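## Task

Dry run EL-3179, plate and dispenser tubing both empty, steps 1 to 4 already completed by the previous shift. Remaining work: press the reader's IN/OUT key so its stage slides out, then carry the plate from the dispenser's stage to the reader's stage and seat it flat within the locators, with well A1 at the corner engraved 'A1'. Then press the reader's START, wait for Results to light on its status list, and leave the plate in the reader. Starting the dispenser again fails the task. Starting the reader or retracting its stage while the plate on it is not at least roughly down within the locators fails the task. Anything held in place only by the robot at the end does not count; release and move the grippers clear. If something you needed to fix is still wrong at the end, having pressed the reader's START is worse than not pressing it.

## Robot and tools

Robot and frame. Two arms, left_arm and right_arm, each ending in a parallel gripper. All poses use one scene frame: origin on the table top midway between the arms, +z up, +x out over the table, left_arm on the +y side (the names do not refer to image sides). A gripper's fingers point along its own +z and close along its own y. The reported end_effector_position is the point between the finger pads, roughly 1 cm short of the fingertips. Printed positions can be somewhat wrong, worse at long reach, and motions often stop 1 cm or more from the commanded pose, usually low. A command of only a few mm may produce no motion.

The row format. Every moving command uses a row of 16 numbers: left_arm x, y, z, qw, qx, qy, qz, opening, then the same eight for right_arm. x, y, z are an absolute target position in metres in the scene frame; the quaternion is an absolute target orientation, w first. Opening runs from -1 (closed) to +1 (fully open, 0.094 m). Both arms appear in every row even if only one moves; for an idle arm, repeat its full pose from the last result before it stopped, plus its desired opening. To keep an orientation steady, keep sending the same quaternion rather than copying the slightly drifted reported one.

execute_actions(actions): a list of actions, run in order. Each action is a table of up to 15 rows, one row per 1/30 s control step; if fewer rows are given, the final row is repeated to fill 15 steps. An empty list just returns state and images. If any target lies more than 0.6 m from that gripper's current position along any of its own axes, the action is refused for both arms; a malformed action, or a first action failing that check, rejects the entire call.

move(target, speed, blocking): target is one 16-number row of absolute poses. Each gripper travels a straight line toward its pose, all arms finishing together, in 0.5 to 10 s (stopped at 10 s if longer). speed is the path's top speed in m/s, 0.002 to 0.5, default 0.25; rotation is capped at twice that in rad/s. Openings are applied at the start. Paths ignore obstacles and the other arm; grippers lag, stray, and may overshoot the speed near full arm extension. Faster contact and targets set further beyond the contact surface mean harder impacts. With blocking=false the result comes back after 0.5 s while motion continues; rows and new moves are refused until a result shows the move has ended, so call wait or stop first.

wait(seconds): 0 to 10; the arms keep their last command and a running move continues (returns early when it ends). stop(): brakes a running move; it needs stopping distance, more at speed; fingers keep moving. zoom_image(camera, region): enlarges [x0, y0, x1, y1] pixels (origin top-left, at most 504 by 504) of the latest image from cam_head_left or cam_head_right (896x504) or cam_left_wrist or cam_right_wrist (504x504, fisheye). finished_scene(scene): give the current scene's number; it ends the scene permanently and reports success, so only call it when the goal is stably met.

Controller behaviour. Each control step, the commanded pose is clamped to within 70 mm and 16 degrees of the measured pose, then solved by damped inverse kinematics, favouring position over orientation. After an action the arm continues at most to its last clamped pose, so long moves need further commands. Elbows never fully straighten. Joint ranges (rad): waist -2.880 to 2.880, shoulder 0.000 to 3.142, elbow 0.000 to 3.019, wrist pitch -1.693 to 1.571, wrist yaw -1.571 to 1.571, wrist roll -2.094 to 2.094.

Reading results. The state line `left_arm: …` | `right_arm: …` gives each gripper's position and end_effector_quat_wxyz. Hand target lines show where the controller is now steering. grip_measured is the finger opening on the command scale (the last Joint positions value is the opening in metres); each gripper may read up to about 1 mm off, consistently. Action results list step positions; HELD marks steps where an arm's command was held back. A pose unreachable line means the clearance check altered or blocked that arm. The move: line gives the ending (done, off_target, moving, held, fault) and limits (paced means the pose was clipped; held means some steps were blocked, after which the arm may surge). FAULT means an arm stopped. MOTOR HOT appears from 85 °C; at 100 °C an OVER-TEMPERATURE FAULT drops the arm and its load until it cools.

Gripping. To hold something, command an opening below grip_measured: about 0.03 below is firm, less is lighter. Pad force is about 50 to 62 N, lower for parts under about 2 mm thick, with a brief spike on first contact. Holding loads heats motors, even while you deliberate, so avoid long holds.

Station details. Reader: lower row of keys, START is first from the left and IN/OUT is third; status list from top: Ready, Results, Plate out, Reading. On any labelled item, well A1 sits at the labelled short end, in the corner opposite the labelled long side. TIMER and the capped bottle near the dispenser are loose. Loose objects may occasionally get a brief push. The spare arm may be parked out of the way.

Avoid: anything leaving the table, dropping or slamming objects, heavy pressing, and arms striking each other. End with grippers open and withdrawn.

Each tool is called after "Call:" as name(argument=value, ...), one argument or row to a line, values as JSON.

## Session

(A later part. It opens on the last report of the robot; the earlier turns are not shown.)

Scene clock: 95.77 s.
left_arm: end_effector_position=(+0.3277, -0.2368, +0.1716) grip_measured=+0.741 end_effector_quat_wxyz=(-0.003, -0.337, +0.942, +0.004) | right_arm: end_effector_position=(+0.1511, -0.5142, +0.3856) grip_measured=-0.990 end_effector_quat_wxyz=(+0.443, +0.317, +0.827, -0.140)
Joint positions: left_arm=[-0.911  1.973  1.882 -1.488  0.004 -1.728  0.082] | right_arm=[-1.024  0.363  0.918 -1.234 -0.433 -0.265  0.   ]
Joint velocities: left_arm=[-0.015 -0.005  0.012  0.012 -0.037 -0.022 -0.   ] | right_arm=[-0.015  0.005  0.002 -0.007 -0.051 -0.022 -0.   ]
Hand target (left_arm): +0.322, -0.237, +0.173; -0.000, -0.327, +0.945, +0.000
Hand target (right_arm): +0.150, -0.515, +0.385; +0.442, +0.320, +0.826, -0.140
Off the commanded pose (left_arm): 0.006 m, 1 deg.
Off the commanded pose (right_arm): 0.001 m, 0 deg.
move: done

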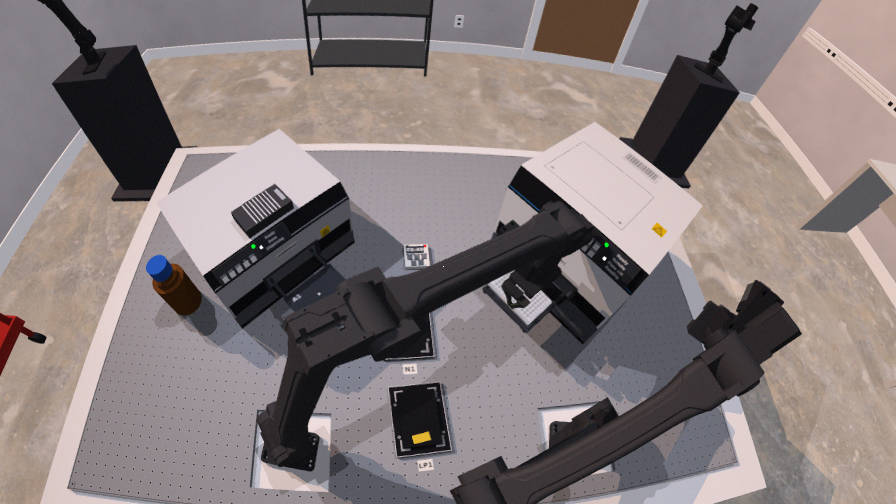

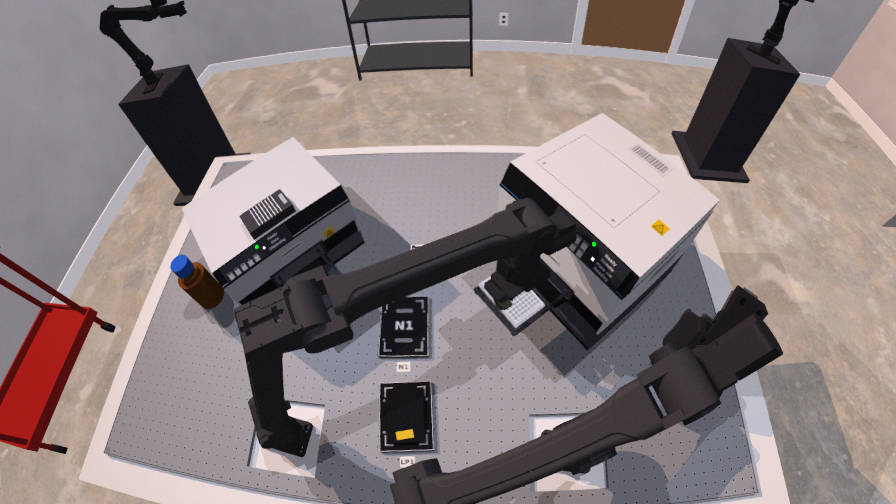

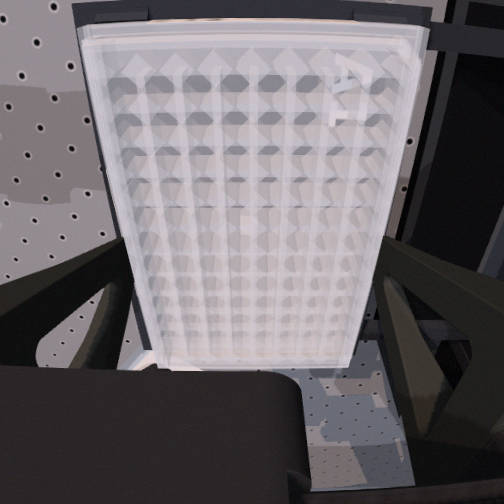

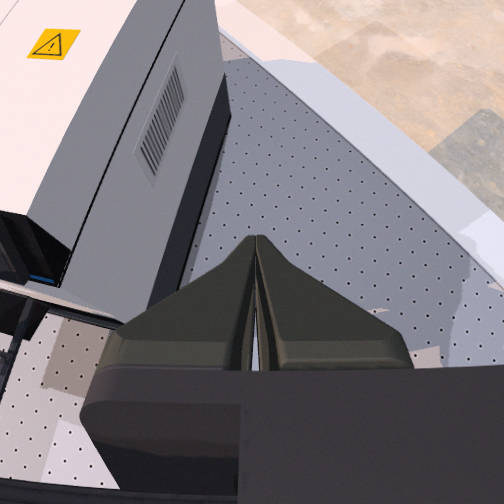

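Call:
move(
  target=[0.3185,-0.237,0.171,0,-0.321,0.947,0,0.70,0.15,-0.515,0.385,0.442,0.32,0.826,-0.14,-1],
  speed=0.02,
)

Scene clock: 98.40 s.
left_arm: end_effector_position=(+0.3247, -0.2359, +0.1694) grip_measured=+0.741 end_effector_quat_wxyz=(-0.003, -0.332, +0.943, +0.004) | right_arm: end_effector_position=(+0.1511, -0.5142, +0.3856) grip_measured=-0.990 end_effector_quat_wxyz=(+0.443, +0.317, +0.827, -0.140)
Joint positions: left_arm=[-0.914  1.968  1.868 -1.48   0.004 -1.721  0.082] | right_arm=[-1.024  0.363  0.918 -1.234 -0.433 -0.265  0.   ]
Joint velocities: left_arm=[-0.005  0.005 -0.012 -0.012  0.007  0.037  0.   ] | right_arm=[-0.005  0.015 -0.022  0.002 -0.022 -0.081 -0.   ]
Hand target (left_arm): +0.319, -0.237, +0.171; -0.000, -0.321, +0.947, +0.000
Hand target (right_arm): +0.150, -0.515, +0.385; +0.442, +0.320, +0.826, -0.140
Off the commanded pose (left_arm): 0.007 m, 1 deg.
Off the commanded pose (right_arm): 0.001 m, 0 deg.
move: done

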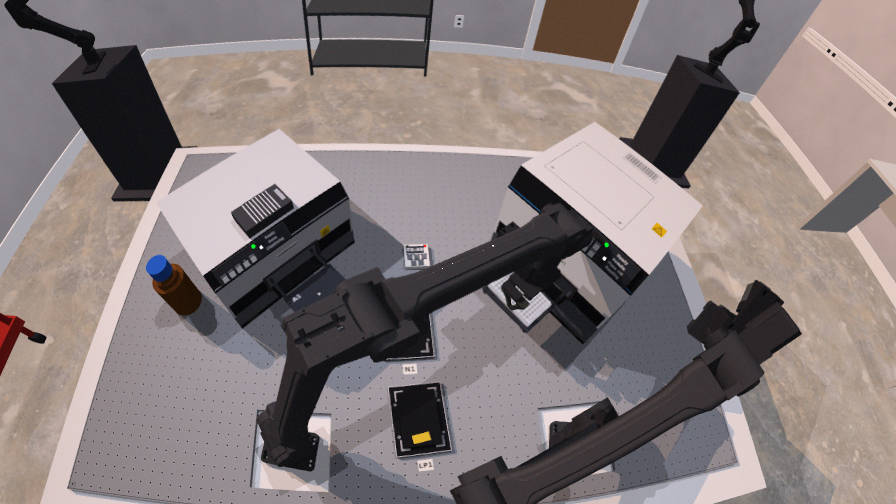

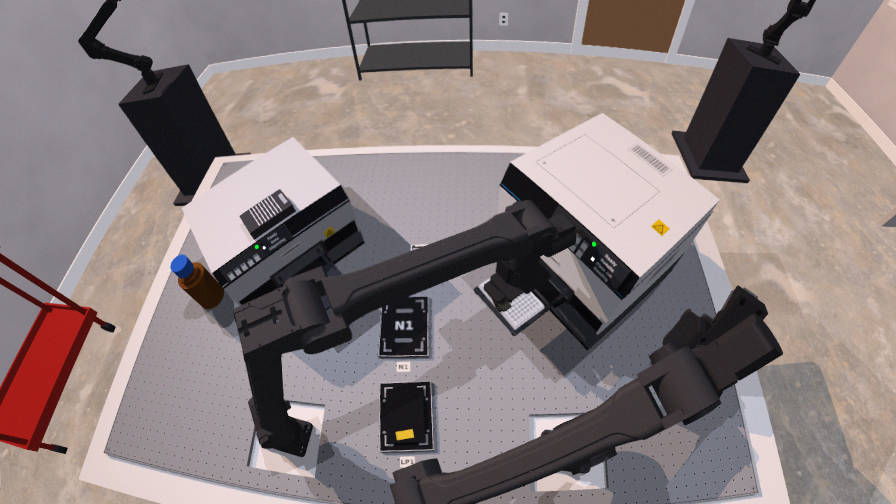

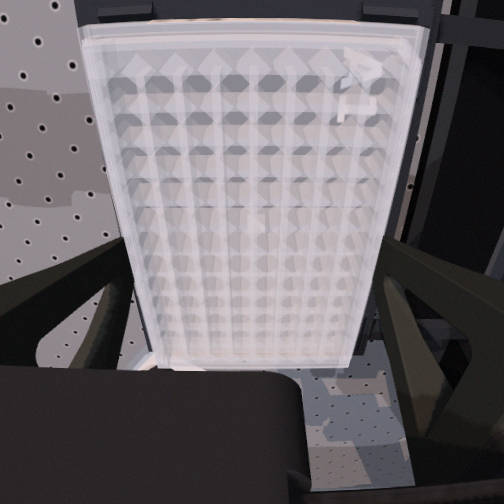

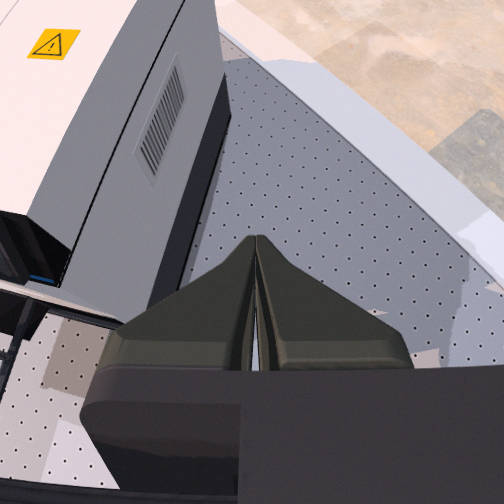

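Close to aligned; lowering with about 1 mm of outward correction.

Call:
move(
  target=[0.322,-0.2365,0.158,0,-0.325,0.946,0,0.70,0.15,-0.515,0.385,0.442,0.32,0.826,-0.14,-1],
  speed=0.02,
)

Call:
zoom_image(
  camera="cam_head_right",
  region=[460, 260, 580, 350],
)

Scene clock: 101.33 s.
left_arm: end_effector_position=(+0.3253, -0.2368, +0.1650) grip_measured=+0.741 end_effector_quat_wxyz=(-0.002, -0.332, +0.943, -0.001) | right_arm: end_effector_position=(+0.1511, -0.5142, +0.3856) grip_measured=-0.990 end_effector_quat_wxyz=(+0.443, +0.317, +0.827, -0.140)
Joint positions: left_arm=[-0.914  1.964  1.85  -1.455  0.004 -1.721  0.082] | right_arm=[-1.024  0.363  0.918 -1.234 -0.433 -0.265  0.   ]
Joint velocities: left_arm=[-0.005 -0.005 -0.022  0.002 -0.007  0.037  0.   ] | right_arm=[-0.005 -0.015  0.002  0.002  0.022  0.037 -0.   ]
Hand target (left_arm): +0.322, -0.237, +0.158; -0.000, -0.325, +0.946, +0.000
Hand target (right_arm): +0.150, -0.515, +0.385; +0.442, +0.320, +0.826, -0.140
Off the commanded pose (left_arm): 0.008 m, 1 deg.
Off the commanded pose (right_arm): 0.001 m, 0 deg.
move: done

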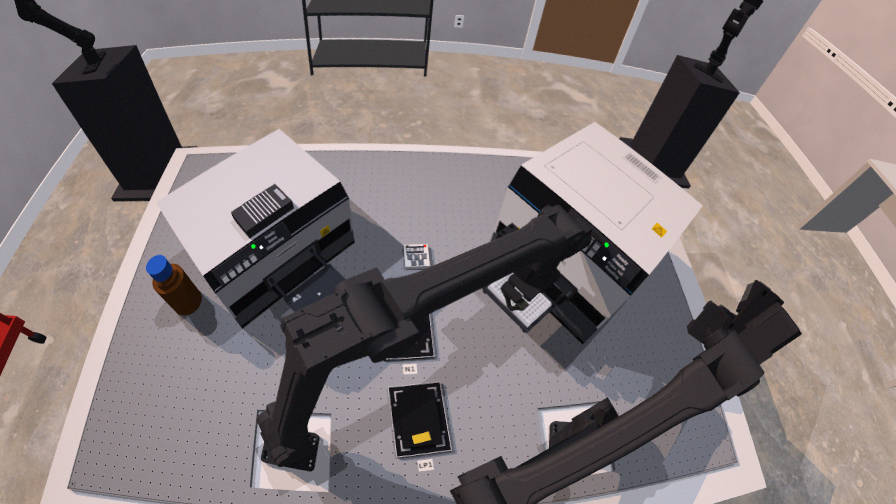

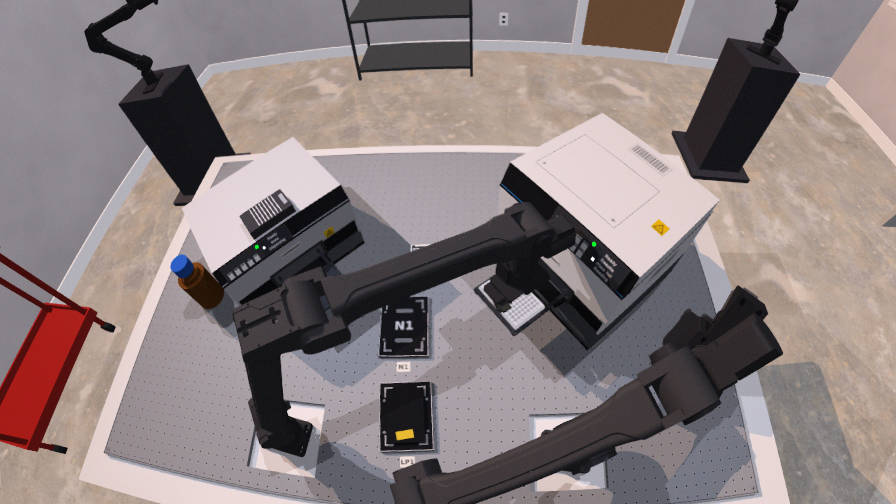

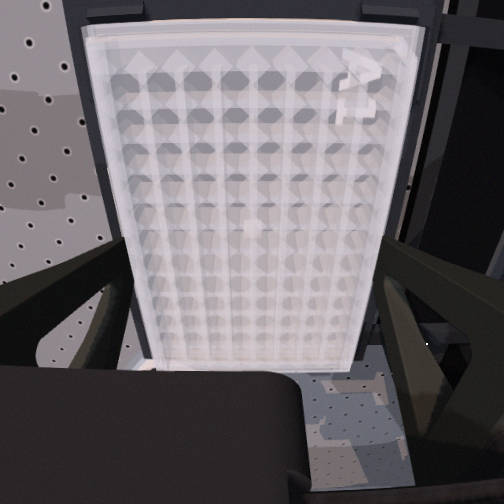

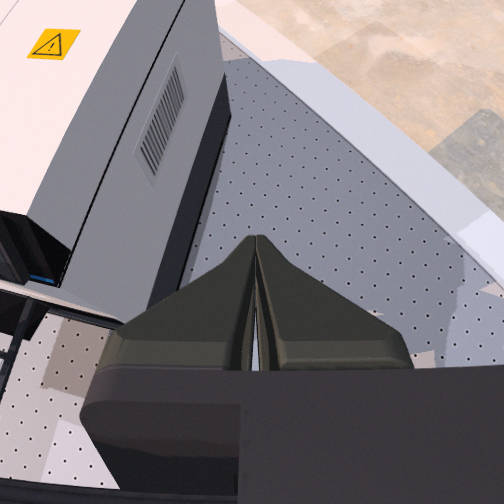

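Region (460, 260, 580, 350) of cam_head_right's 896x504 image, scaled by 4.200, with more detail than that image has; it fills the top 378 rows of this view, and the rest is white.

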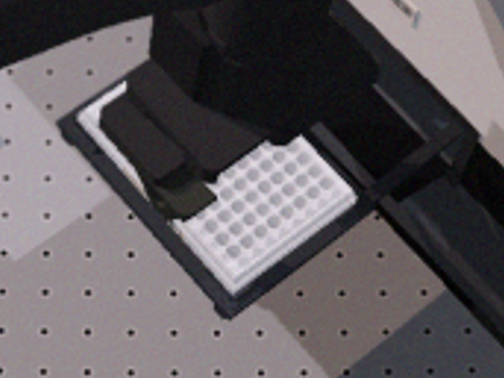

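Call:
move(
  target=[0.333,-0.2305,0.160,0,-0.334,0.943,0,0.70,0.15,-0.515,0.385,0.442,0.32,0.826,-0.14,-1],
  speed=0.02,
)

Scene clock: 103.53 s.
left_arm: end_effector_position=(+0.3253, -0.2369, +0.1650) grip_measured=+0.741 end_effector_quat_wxyz=(-0.002, -0.332, +0.943, -0.001) | right_arm: end_effector_position=(+0.1511, -0.5142, +0.3856) grip_measured=-0.990 end_effector_quat_wxyz=(+0.443, +0.317, +0.827, -0.140)
Joint positions: left_arm=[-0.914  1.964  1.85  -1.455  0.004 -1.721  0.082] | right_arm=[-1.024  0.363  0.918 -1.234 -0.433 -0.265  0.   ]
Joint velocities: left_arm=[ 0.005 -0.005 -0.017 -0.007  0.037  0.022 -0.001] | right_arm=[-0.005 -0.005 -0.007 -0.017 -0.022 -0.007  0.   ]
Hand target (left_arm): +0.333, -0.231, +0.160; +0.000, -0.334, +0.943, -0.000
Hand target (right_arm): +0.150, -0.515, +0.385; +0.442, +0.320, +0.826, -0.140
Off the commanded pose (left_arm): 0.011 m, 0 deg.
Off the commanded pose (right_arm): 0.001 m, 0 deg.
move: off_target (left_arm)

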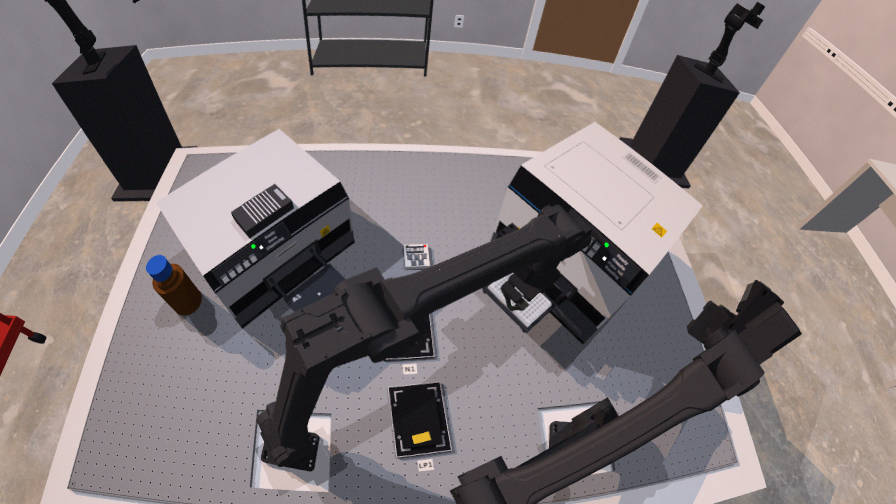

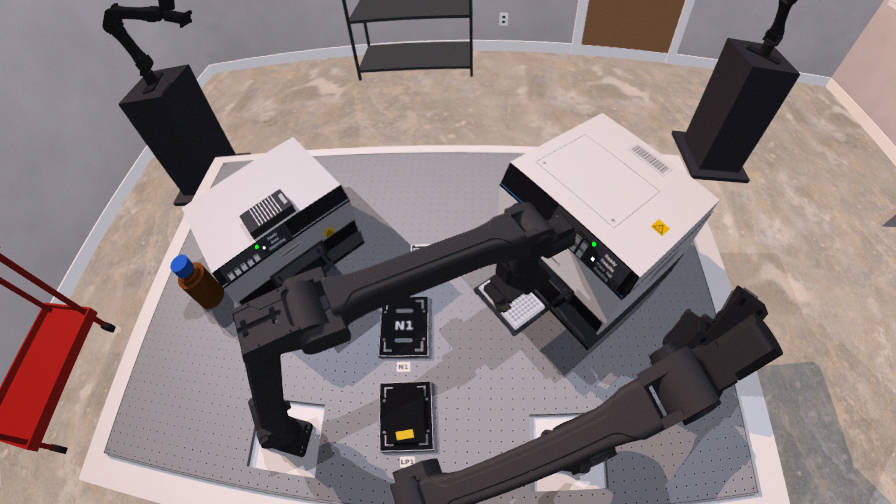

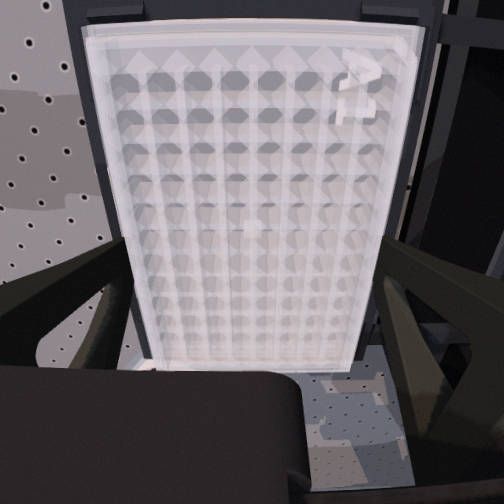

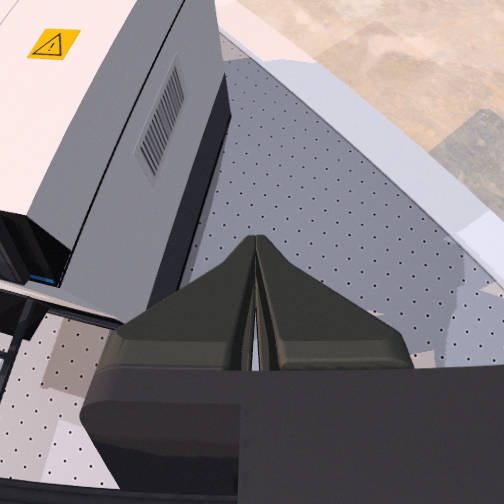

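Call:
move(
  target=[0.340,-0.226,0.161,0,-0.340,0.940,0,0.70,0.15,-0.515,0.385,0.442,0.32,0.826,-0.14,-1],
  speed=0.02,
)

Scene clock: 106.03 s.
left_arm: end_effector_position=(+0.3258, -0.2366, +0.1652) grip_measured=+0.741 end_effector_quat_wxyz=(-0.002, -0.332, +0.943, -0.002) | right_arm: end_effector_position=(+0.1511, -0.5142, +0.3856) grip_measured=-0.990 end_effector_quat_wxyz=(+0.443, +0.317, +0.827, -0.140)
Joint positions: left_arm=[-0.913  1.964  1.85  -1.455  0.004 -1.721  0.082] | right_arm=[-1.024  0.363  0.918 -1.234 -0.433 -0.265  0.   ]
Joint velocities: left_arm=[-0.005 -0.015  0.002  0.007 -0.007 -0.037  0.001] | right_arm=[-0.005  0.005 -0.012 -0.017 -0.051 -0.081 -0.001]
Hand target (left_arm): +0.340, -0.226, +0.161; +0.000, -0.340, +0.940, -0.000
Hand target (right_arm): +0.150, -0.515, +0.385; +0.442, +0.320, +0.826, -0.140
Off the commanded pose (left_arm): 0.018 m, 1 deg.
Off the commanded pose (right_arm): 0.001 m, 0 deg.
move: off_target (left_arm)

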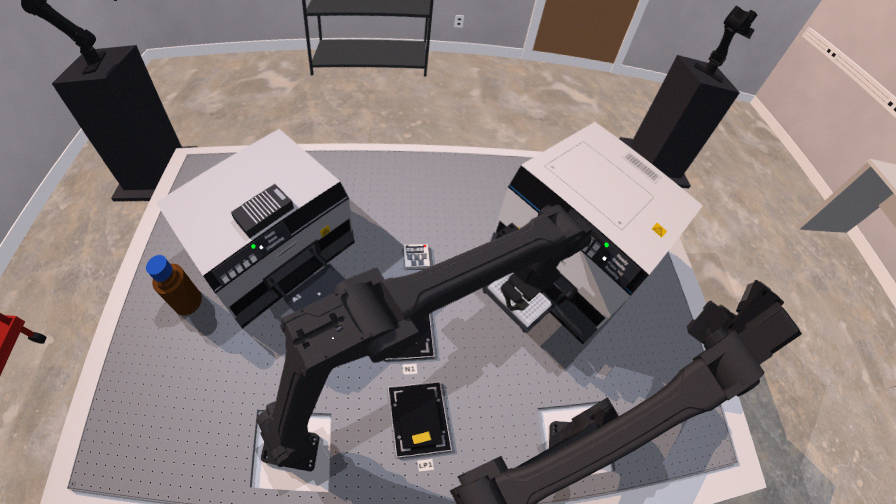

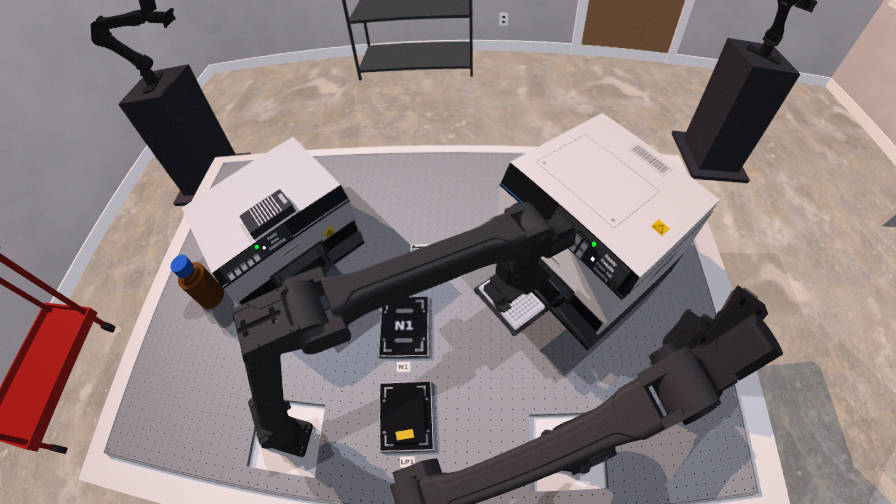

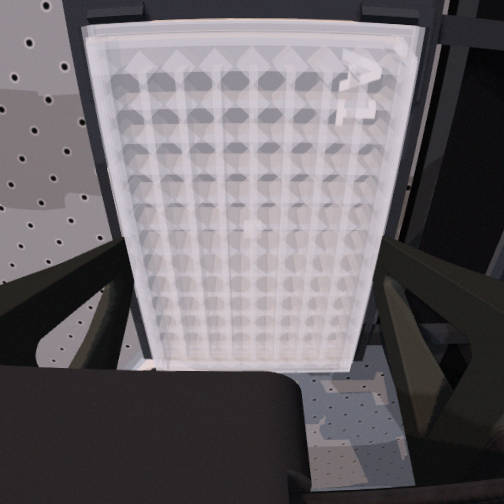

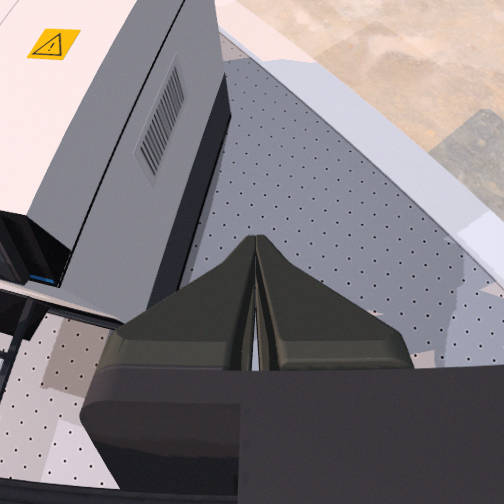

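Call:
move(
  target=[0.341,-0.2255,0.168,0,-0.341,0.940,0,0.70,0.15,-0.515,0.385,0.442,0.32,0.826,-0.14,-1],
  speed=0.02,
)

Call:
zoom_image(
  camera="cam_left_wrist",
  region=[300, 0, 460, 100],
)

Call:
zoom_image(
  camera="cam_head_right",
  region=[490, 290, 560, 340],
)

Scene clock: 110.03 s.
left_arm: end_effector_position=(+0.3259, -0.2366, +0.1652) grip_measured=+0.741 end_effector_quat_wxyz=(-0.003, -0.332, +0.943, -0.002) | right_arm: end_effector_position=(+0.1511, -0.5142, +0.3856) grip_measured=-0.990 end_effector_quat_wxyz=(+0.443, +0.317, +0.827, -0.140)
Joint positions: left_arm=[-0.913  1.964  1.85  -1.455  0.006 -1.721  0.082] | right_arm=[-1.024  0.363  0.918 -1.234 -0.433 -0.265  0.   ]
Joint velocities: left_arm=[-0.005  0.005 -0.007 -0.002 -0.022 -0.037 -0.   ] | right_arm=[-0.015 -0.015 -0.002 -0.002  0.051 -0.037 -0.001]
Hand target (left_arm): +0.341, -0.226, +0.168; +0.000, -0.341, +0.940, -0.000
Hand target (right_arm): +0.150, -0.515, +0.385; +0.442, +0.320, +0.826, -0.140
Off the commanded pose (left_arm): 0.019 m, 1 deg.
Off the commanded pose (right_arm): 0.001 m, 0 deg.
move: off_target (left_arm)

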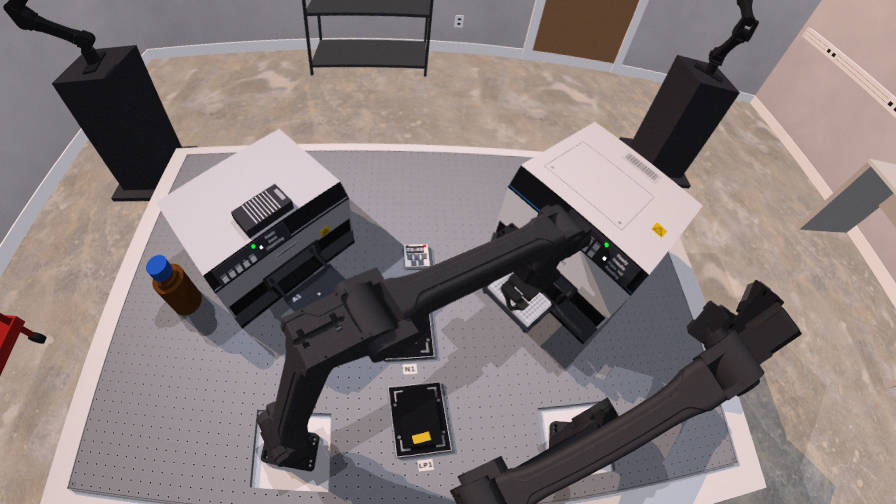

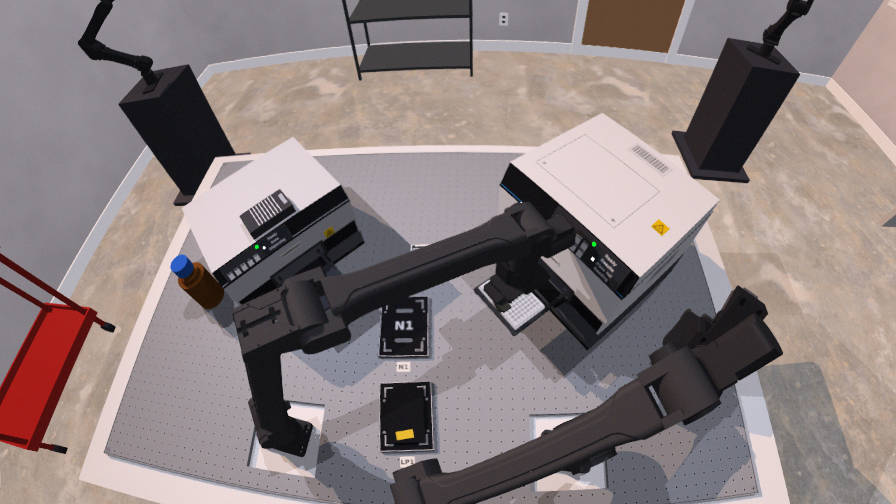

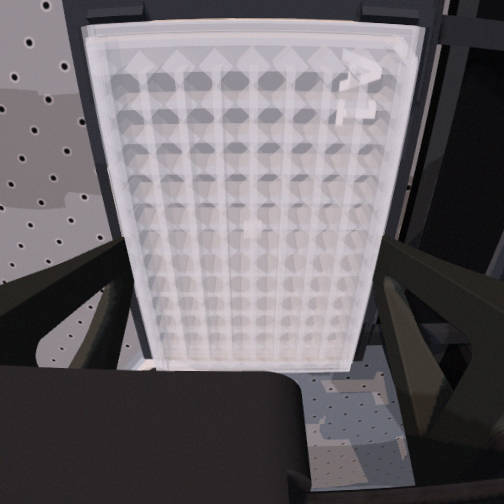

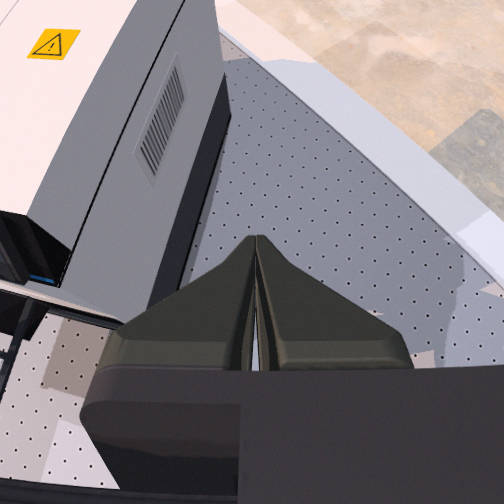

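Region (300, 0, 460, 100) of cam_left_wrist's 504x504 image, scaled by 3.150, with more detail than that image has; it fills the top 315 rows of this view, and the rest is white.

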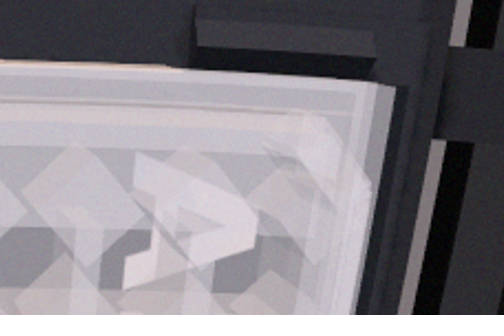

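Region (490, 290, 560, 340) of cam_head_right's 896x504 image, scaled by 7.200, with more detail than that image has; it fills the top 360 rows of this view, and the rest is white.

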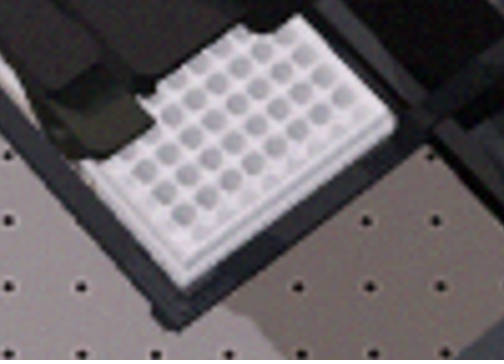

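Call:
move(
  target=[0.326,-0.2366,0.167,0,-0.332,0.943,0,1,0.15,-0.515,0.385,0.442,0.32,0.826,-0.14,-1],
)

Call:
move(
  target=[0.333,-0.248,0.24,0,-0.332,0.943,0,1,0.15,-0.515,0.385,0.442,0.32,0.826,-0.14,-1],
  speed=0.1,
)

Scene clock: 113.07 s.
left_arm: end_effector_position=(+0.3258, -0.2366, +0.1652) grip_measured=+1.000 end_effector_quat_wxyz=(-0.002, -0.332, +0.943, -0.002) | right_arm: end_effector_position=(+0.1511, -0.5142, +0.3856) grip_measured=-0.990 end_effector_quat_wxyz=(+0.443, +0.317, +0.827, -0.140)
Joint positions: left_arm=[-0.913  1.964  1.85  -1.455  0.004 -1.721  0.094] | right_arm=[-1.024  0.363  0.918 -1.234 -0.433 -0.265  0.   ]
Joint velocities: left_arm=[-0.015  0.005 -0.002 -0.012  0.007  0.051  0.   ] | right_arm=[-0.005  0.005  0.017  0.002 -0.022 -0.007  0.   ]
Hand target (left_arm): +0.326, -0.237, +0.167; -0.000, -0.332, +0.943, -0.000
Hand target (right_arm): +0.150, -0.515, +0.385; +0.442, +0.320, +0.826, -0.140
Off the commanded pose (left_arm): 0.002 m, 0 deg.
Off the commanded pose (right_arm): 0.001 m, 0 deg.
move: done

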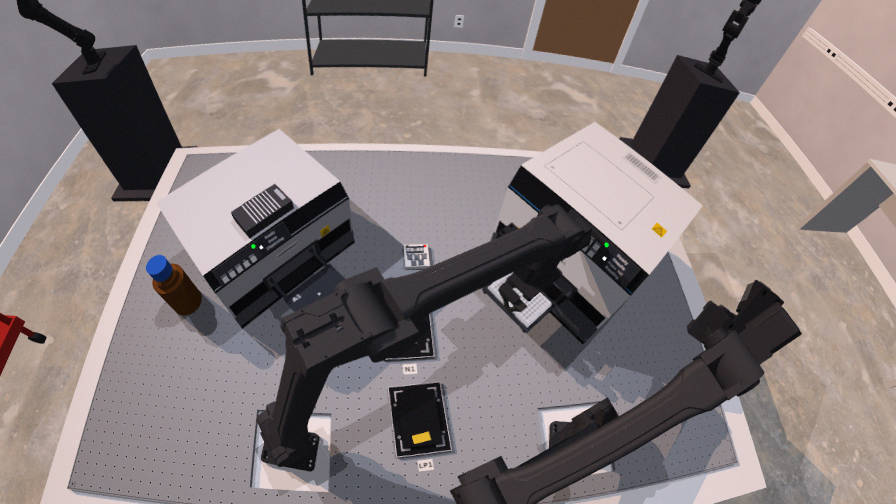

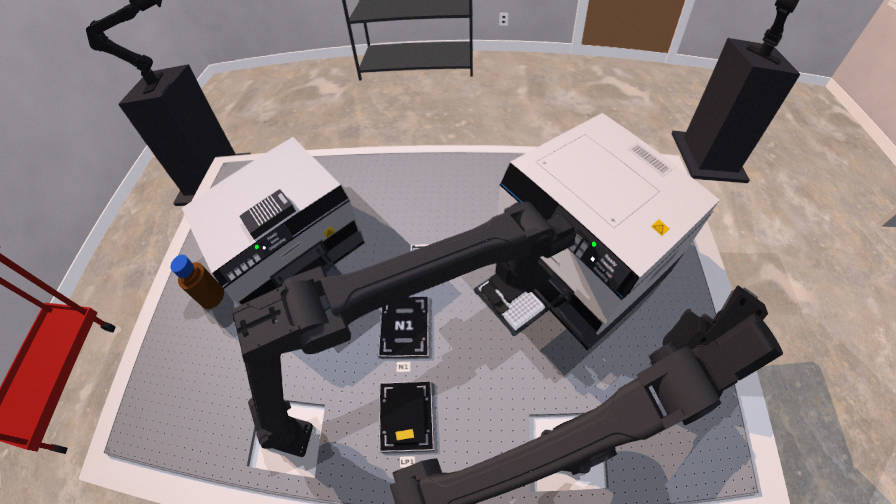

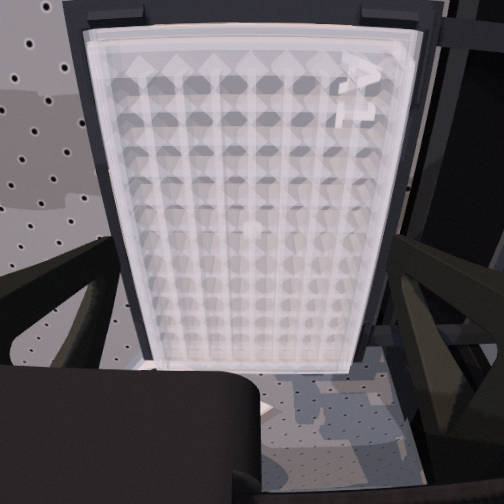

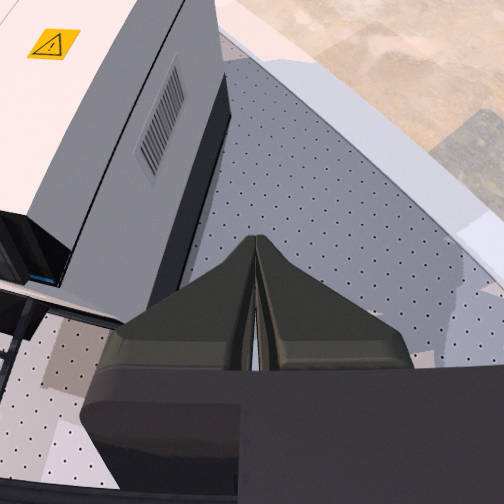

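Scene clock: 114.43 s.
left_arm: end_effector_position=(+0.3261, -0.2369, +0.2385) grip_measured=+1.000 end_effector_quat_wxyz=(-0.003, -0.332, +0.943, +0.004) | right_arm: end_effector_position=(+0.1511, -0.5142, +0.3856) grip_measured=-0.990 end_effector_quat_wxyz=(+0.443, +0.317, +0.827, -0.140)
Joint positions: left_arm=[-0.913  1.97   2.051 -1.661  0.004 -1.721  0.094] | right_arm=[-1.024  0.363  0.918 -1.234 -0.433 -0.265  0.   ]
Joint velocities: left_arm=[-0.005  0.005 -0.017 -0.007  0.037 -0.051  0.   ] | right_arm=[-0.005 -0.005 -0.012  0.002  0.022  0.022 -0.001]
Hand target (left_arm): +0.332, -0.247, +0.240; +0.000, -0.332, +0.943, -0.001
Hand target (right_arm): +0.150, -0.515, +0.385; +0.442, +0.320, +0.826, -0.140
Off the commanded pose (left_arm): 0.013 m, 1 deg.
Off the commanded pose (right_arm): 0.001 m, 0 deg.
move: off_target (left_arm)

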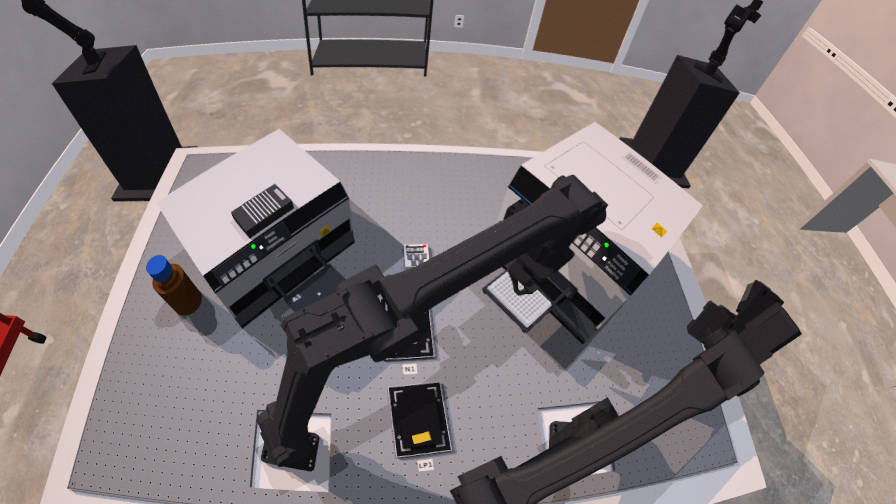

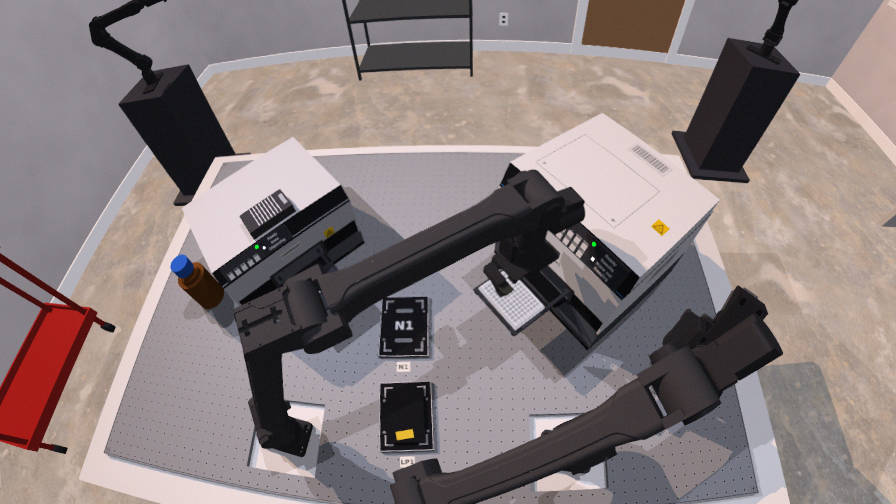

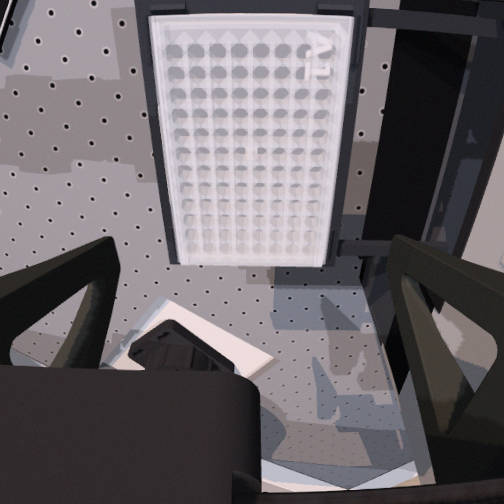

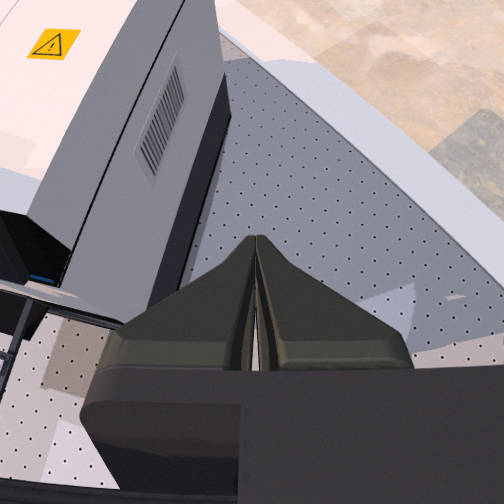

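Call:
move(
  target=[0.22,-0.10,0.25,0,0,1,0,-1,0.15,-0.515,0.385,0.442,0.32,0.826,-0.14,-1],
  speed=0.35,
)

Call:
move(
  target=[0.23,-0.12,0.17,0.638,0.305,0.638,-0.305,1,0.15,-0.515,0.385,0.442,0.32,0.826,-0.14,-1],
  speed=0.35,
)

Scene clock: 119.33 s.
left_arm: end_effector_position=(+0.2246, -0.0988, +0.2577) grip_measured=-0.992 end_effector_quat_wxyz=(-0.000, -0.012, +1.000, -0.003) | right_arm: end_effector_position=(+0.1511, -0.5142, +0.3856) grip_measured=-0.990 end_effector_quat_wxyz=(+0.443, +0.317, +0.827, -0.140)
Joint positions: left_arm=[-0.955  1.485  1.458 -1.539  0.003 -1.109  0.   ] | right_arm=[-1.024  0.363  0.918 -1.234 -0.433 -0.265  0.   ]
Joint velocities: left_arm=[-0.005 -0.005  0.007  0.002 -0.007  0.051 -0.001] | right_arm=[-0.015  0.005 -0.007 -0.007  0.007  0.051  0.001]
Hand target (left_arm): +0.221, -0.099, +0.250; -0.000, -0.000, +1.000, +0.000
Hand target (right_arm): +0.150, -0.515, +0.385; +0.442, +0.320, +0.826, -0.140
Off the commanded pose (left_arm): 0.009 m, 1 deg.
Off the commanded pose (right_arm): 0.001 m, 0 deg.
move: done

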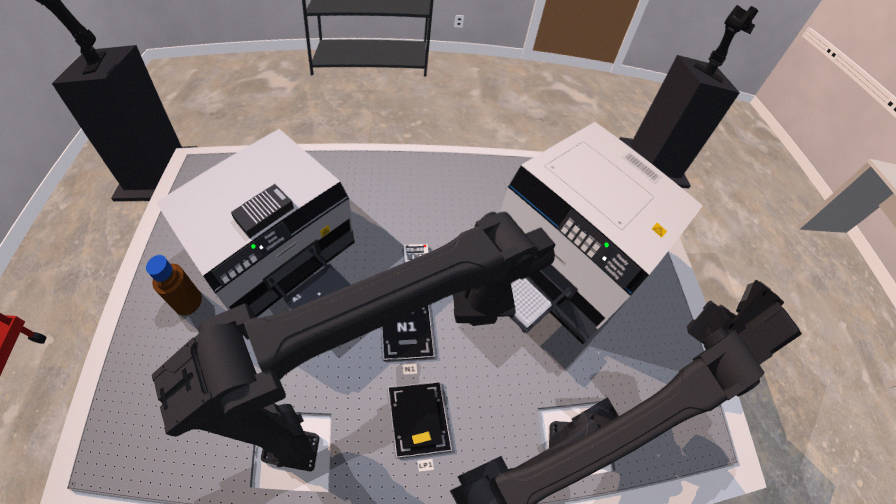

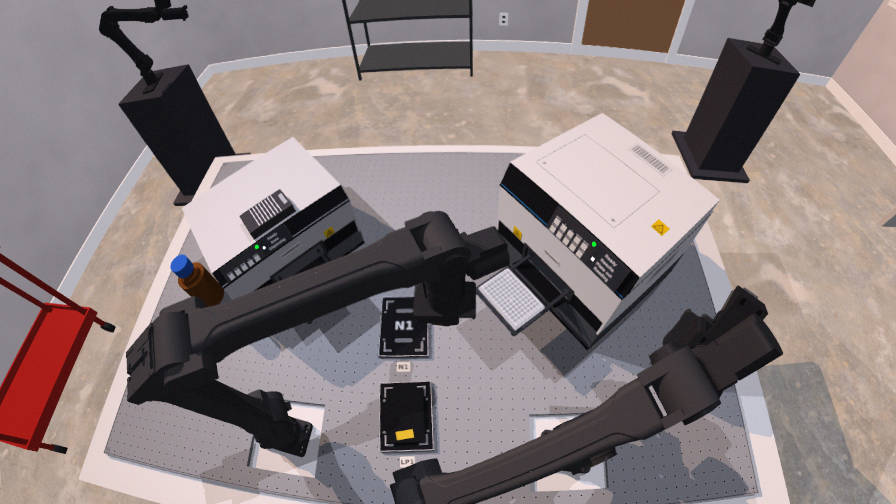

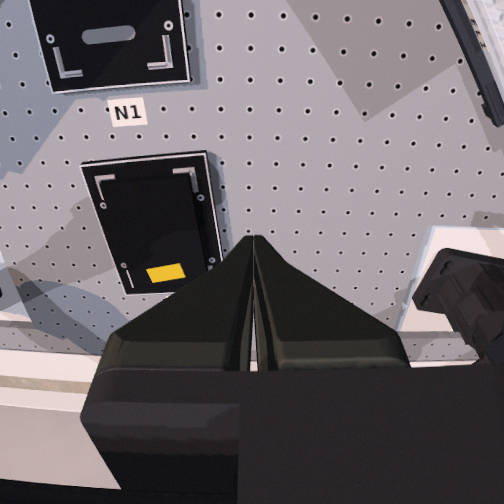

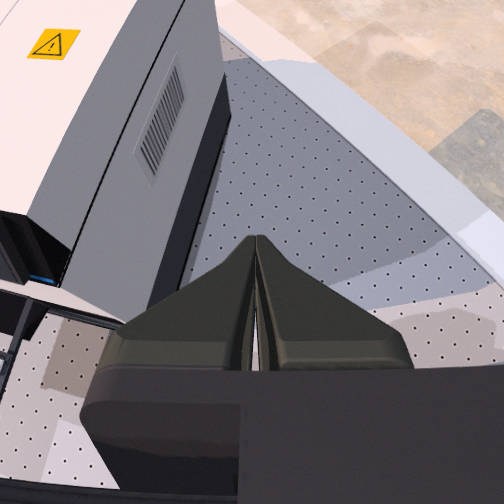

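Scene clock: 122.47 s.
left_arm: end_effector_position=(+0.2281, -0.1266, +0.1734) grip_measured=+1.000 end_effector_quat_wxyz=(+0.632, +0.311, +0.634, -0.319) | right_arm: end_effector_position=(+0.1511, -0.5142, +0.3856) grip_measured=-0.990 end_effector_quat_wxyz=(+0.443, +0.317, +0.827, -0.140)
Joint positions: left_arm=[-1.083  1.474  0.371  1.104 -0.29  -0.01   0.094] | right_arm=[-1.024  0.363  0.918 -1.234 -0.433 -0.265  0.   ]
Joint velocities: left_arm=[-0.015 -0.005 -0.002 -0.012  0.022 -0.022  0.   ] | right_arm=[-0.005 -0.005  0.002 -0.007 -0.022  0.022 -0.   ]
Hand target (left_arm): +0.230, -0.122, +0.170; +0.635, +0.314, +0.633, -0.312
Hand target (right_arm): +0.150, -0.515, +0.385; +0.442, +0.320, +0.826, -0.140
Off the commanded pose (left_arm): 0.008 m, 2 deg.
Off the commanded pose (right_arm): 0.001 m, 0 deg.
move: done

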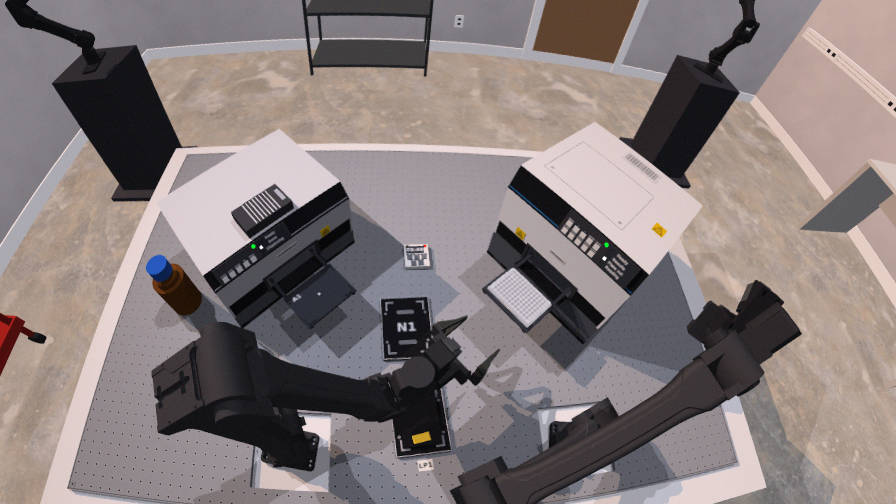

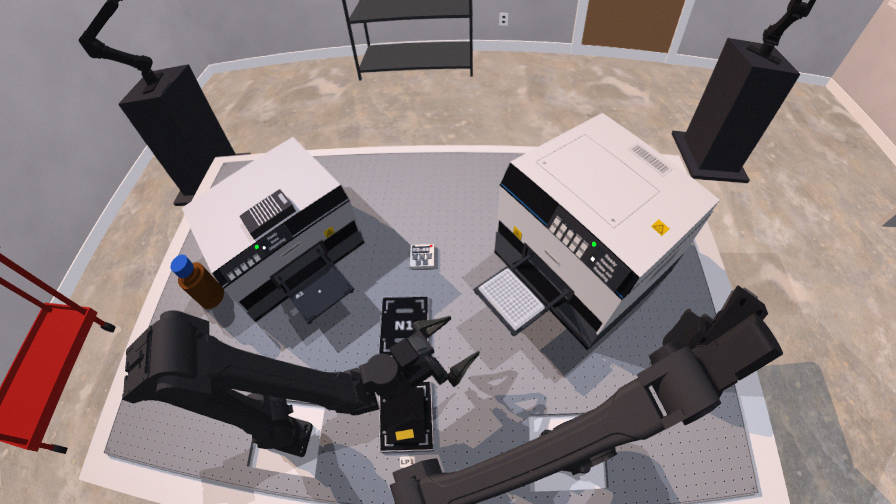

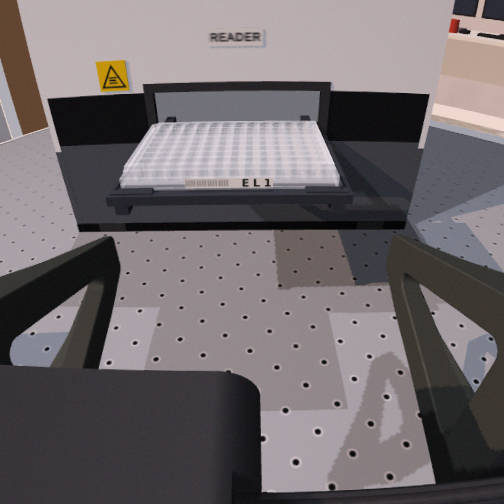

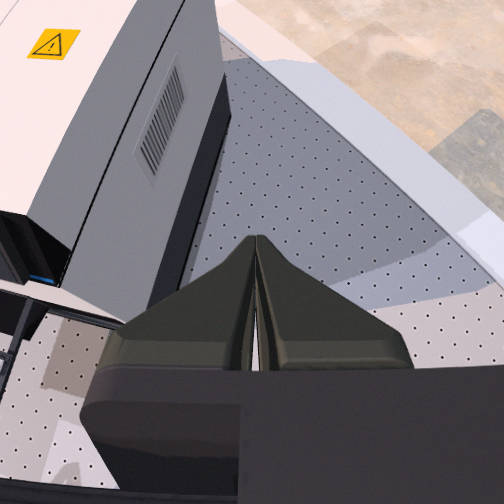

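Call:
zoom_image(
  camera="cam_left_wrist",
  region=[95, 100, 365, 220],
)

Region (95, 100, 365, 220) of cam_left_wrist's 504x504 image, scaled by 1.867, with more detail than that image has.

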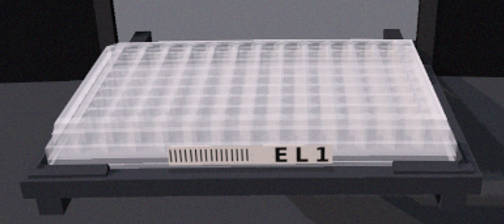

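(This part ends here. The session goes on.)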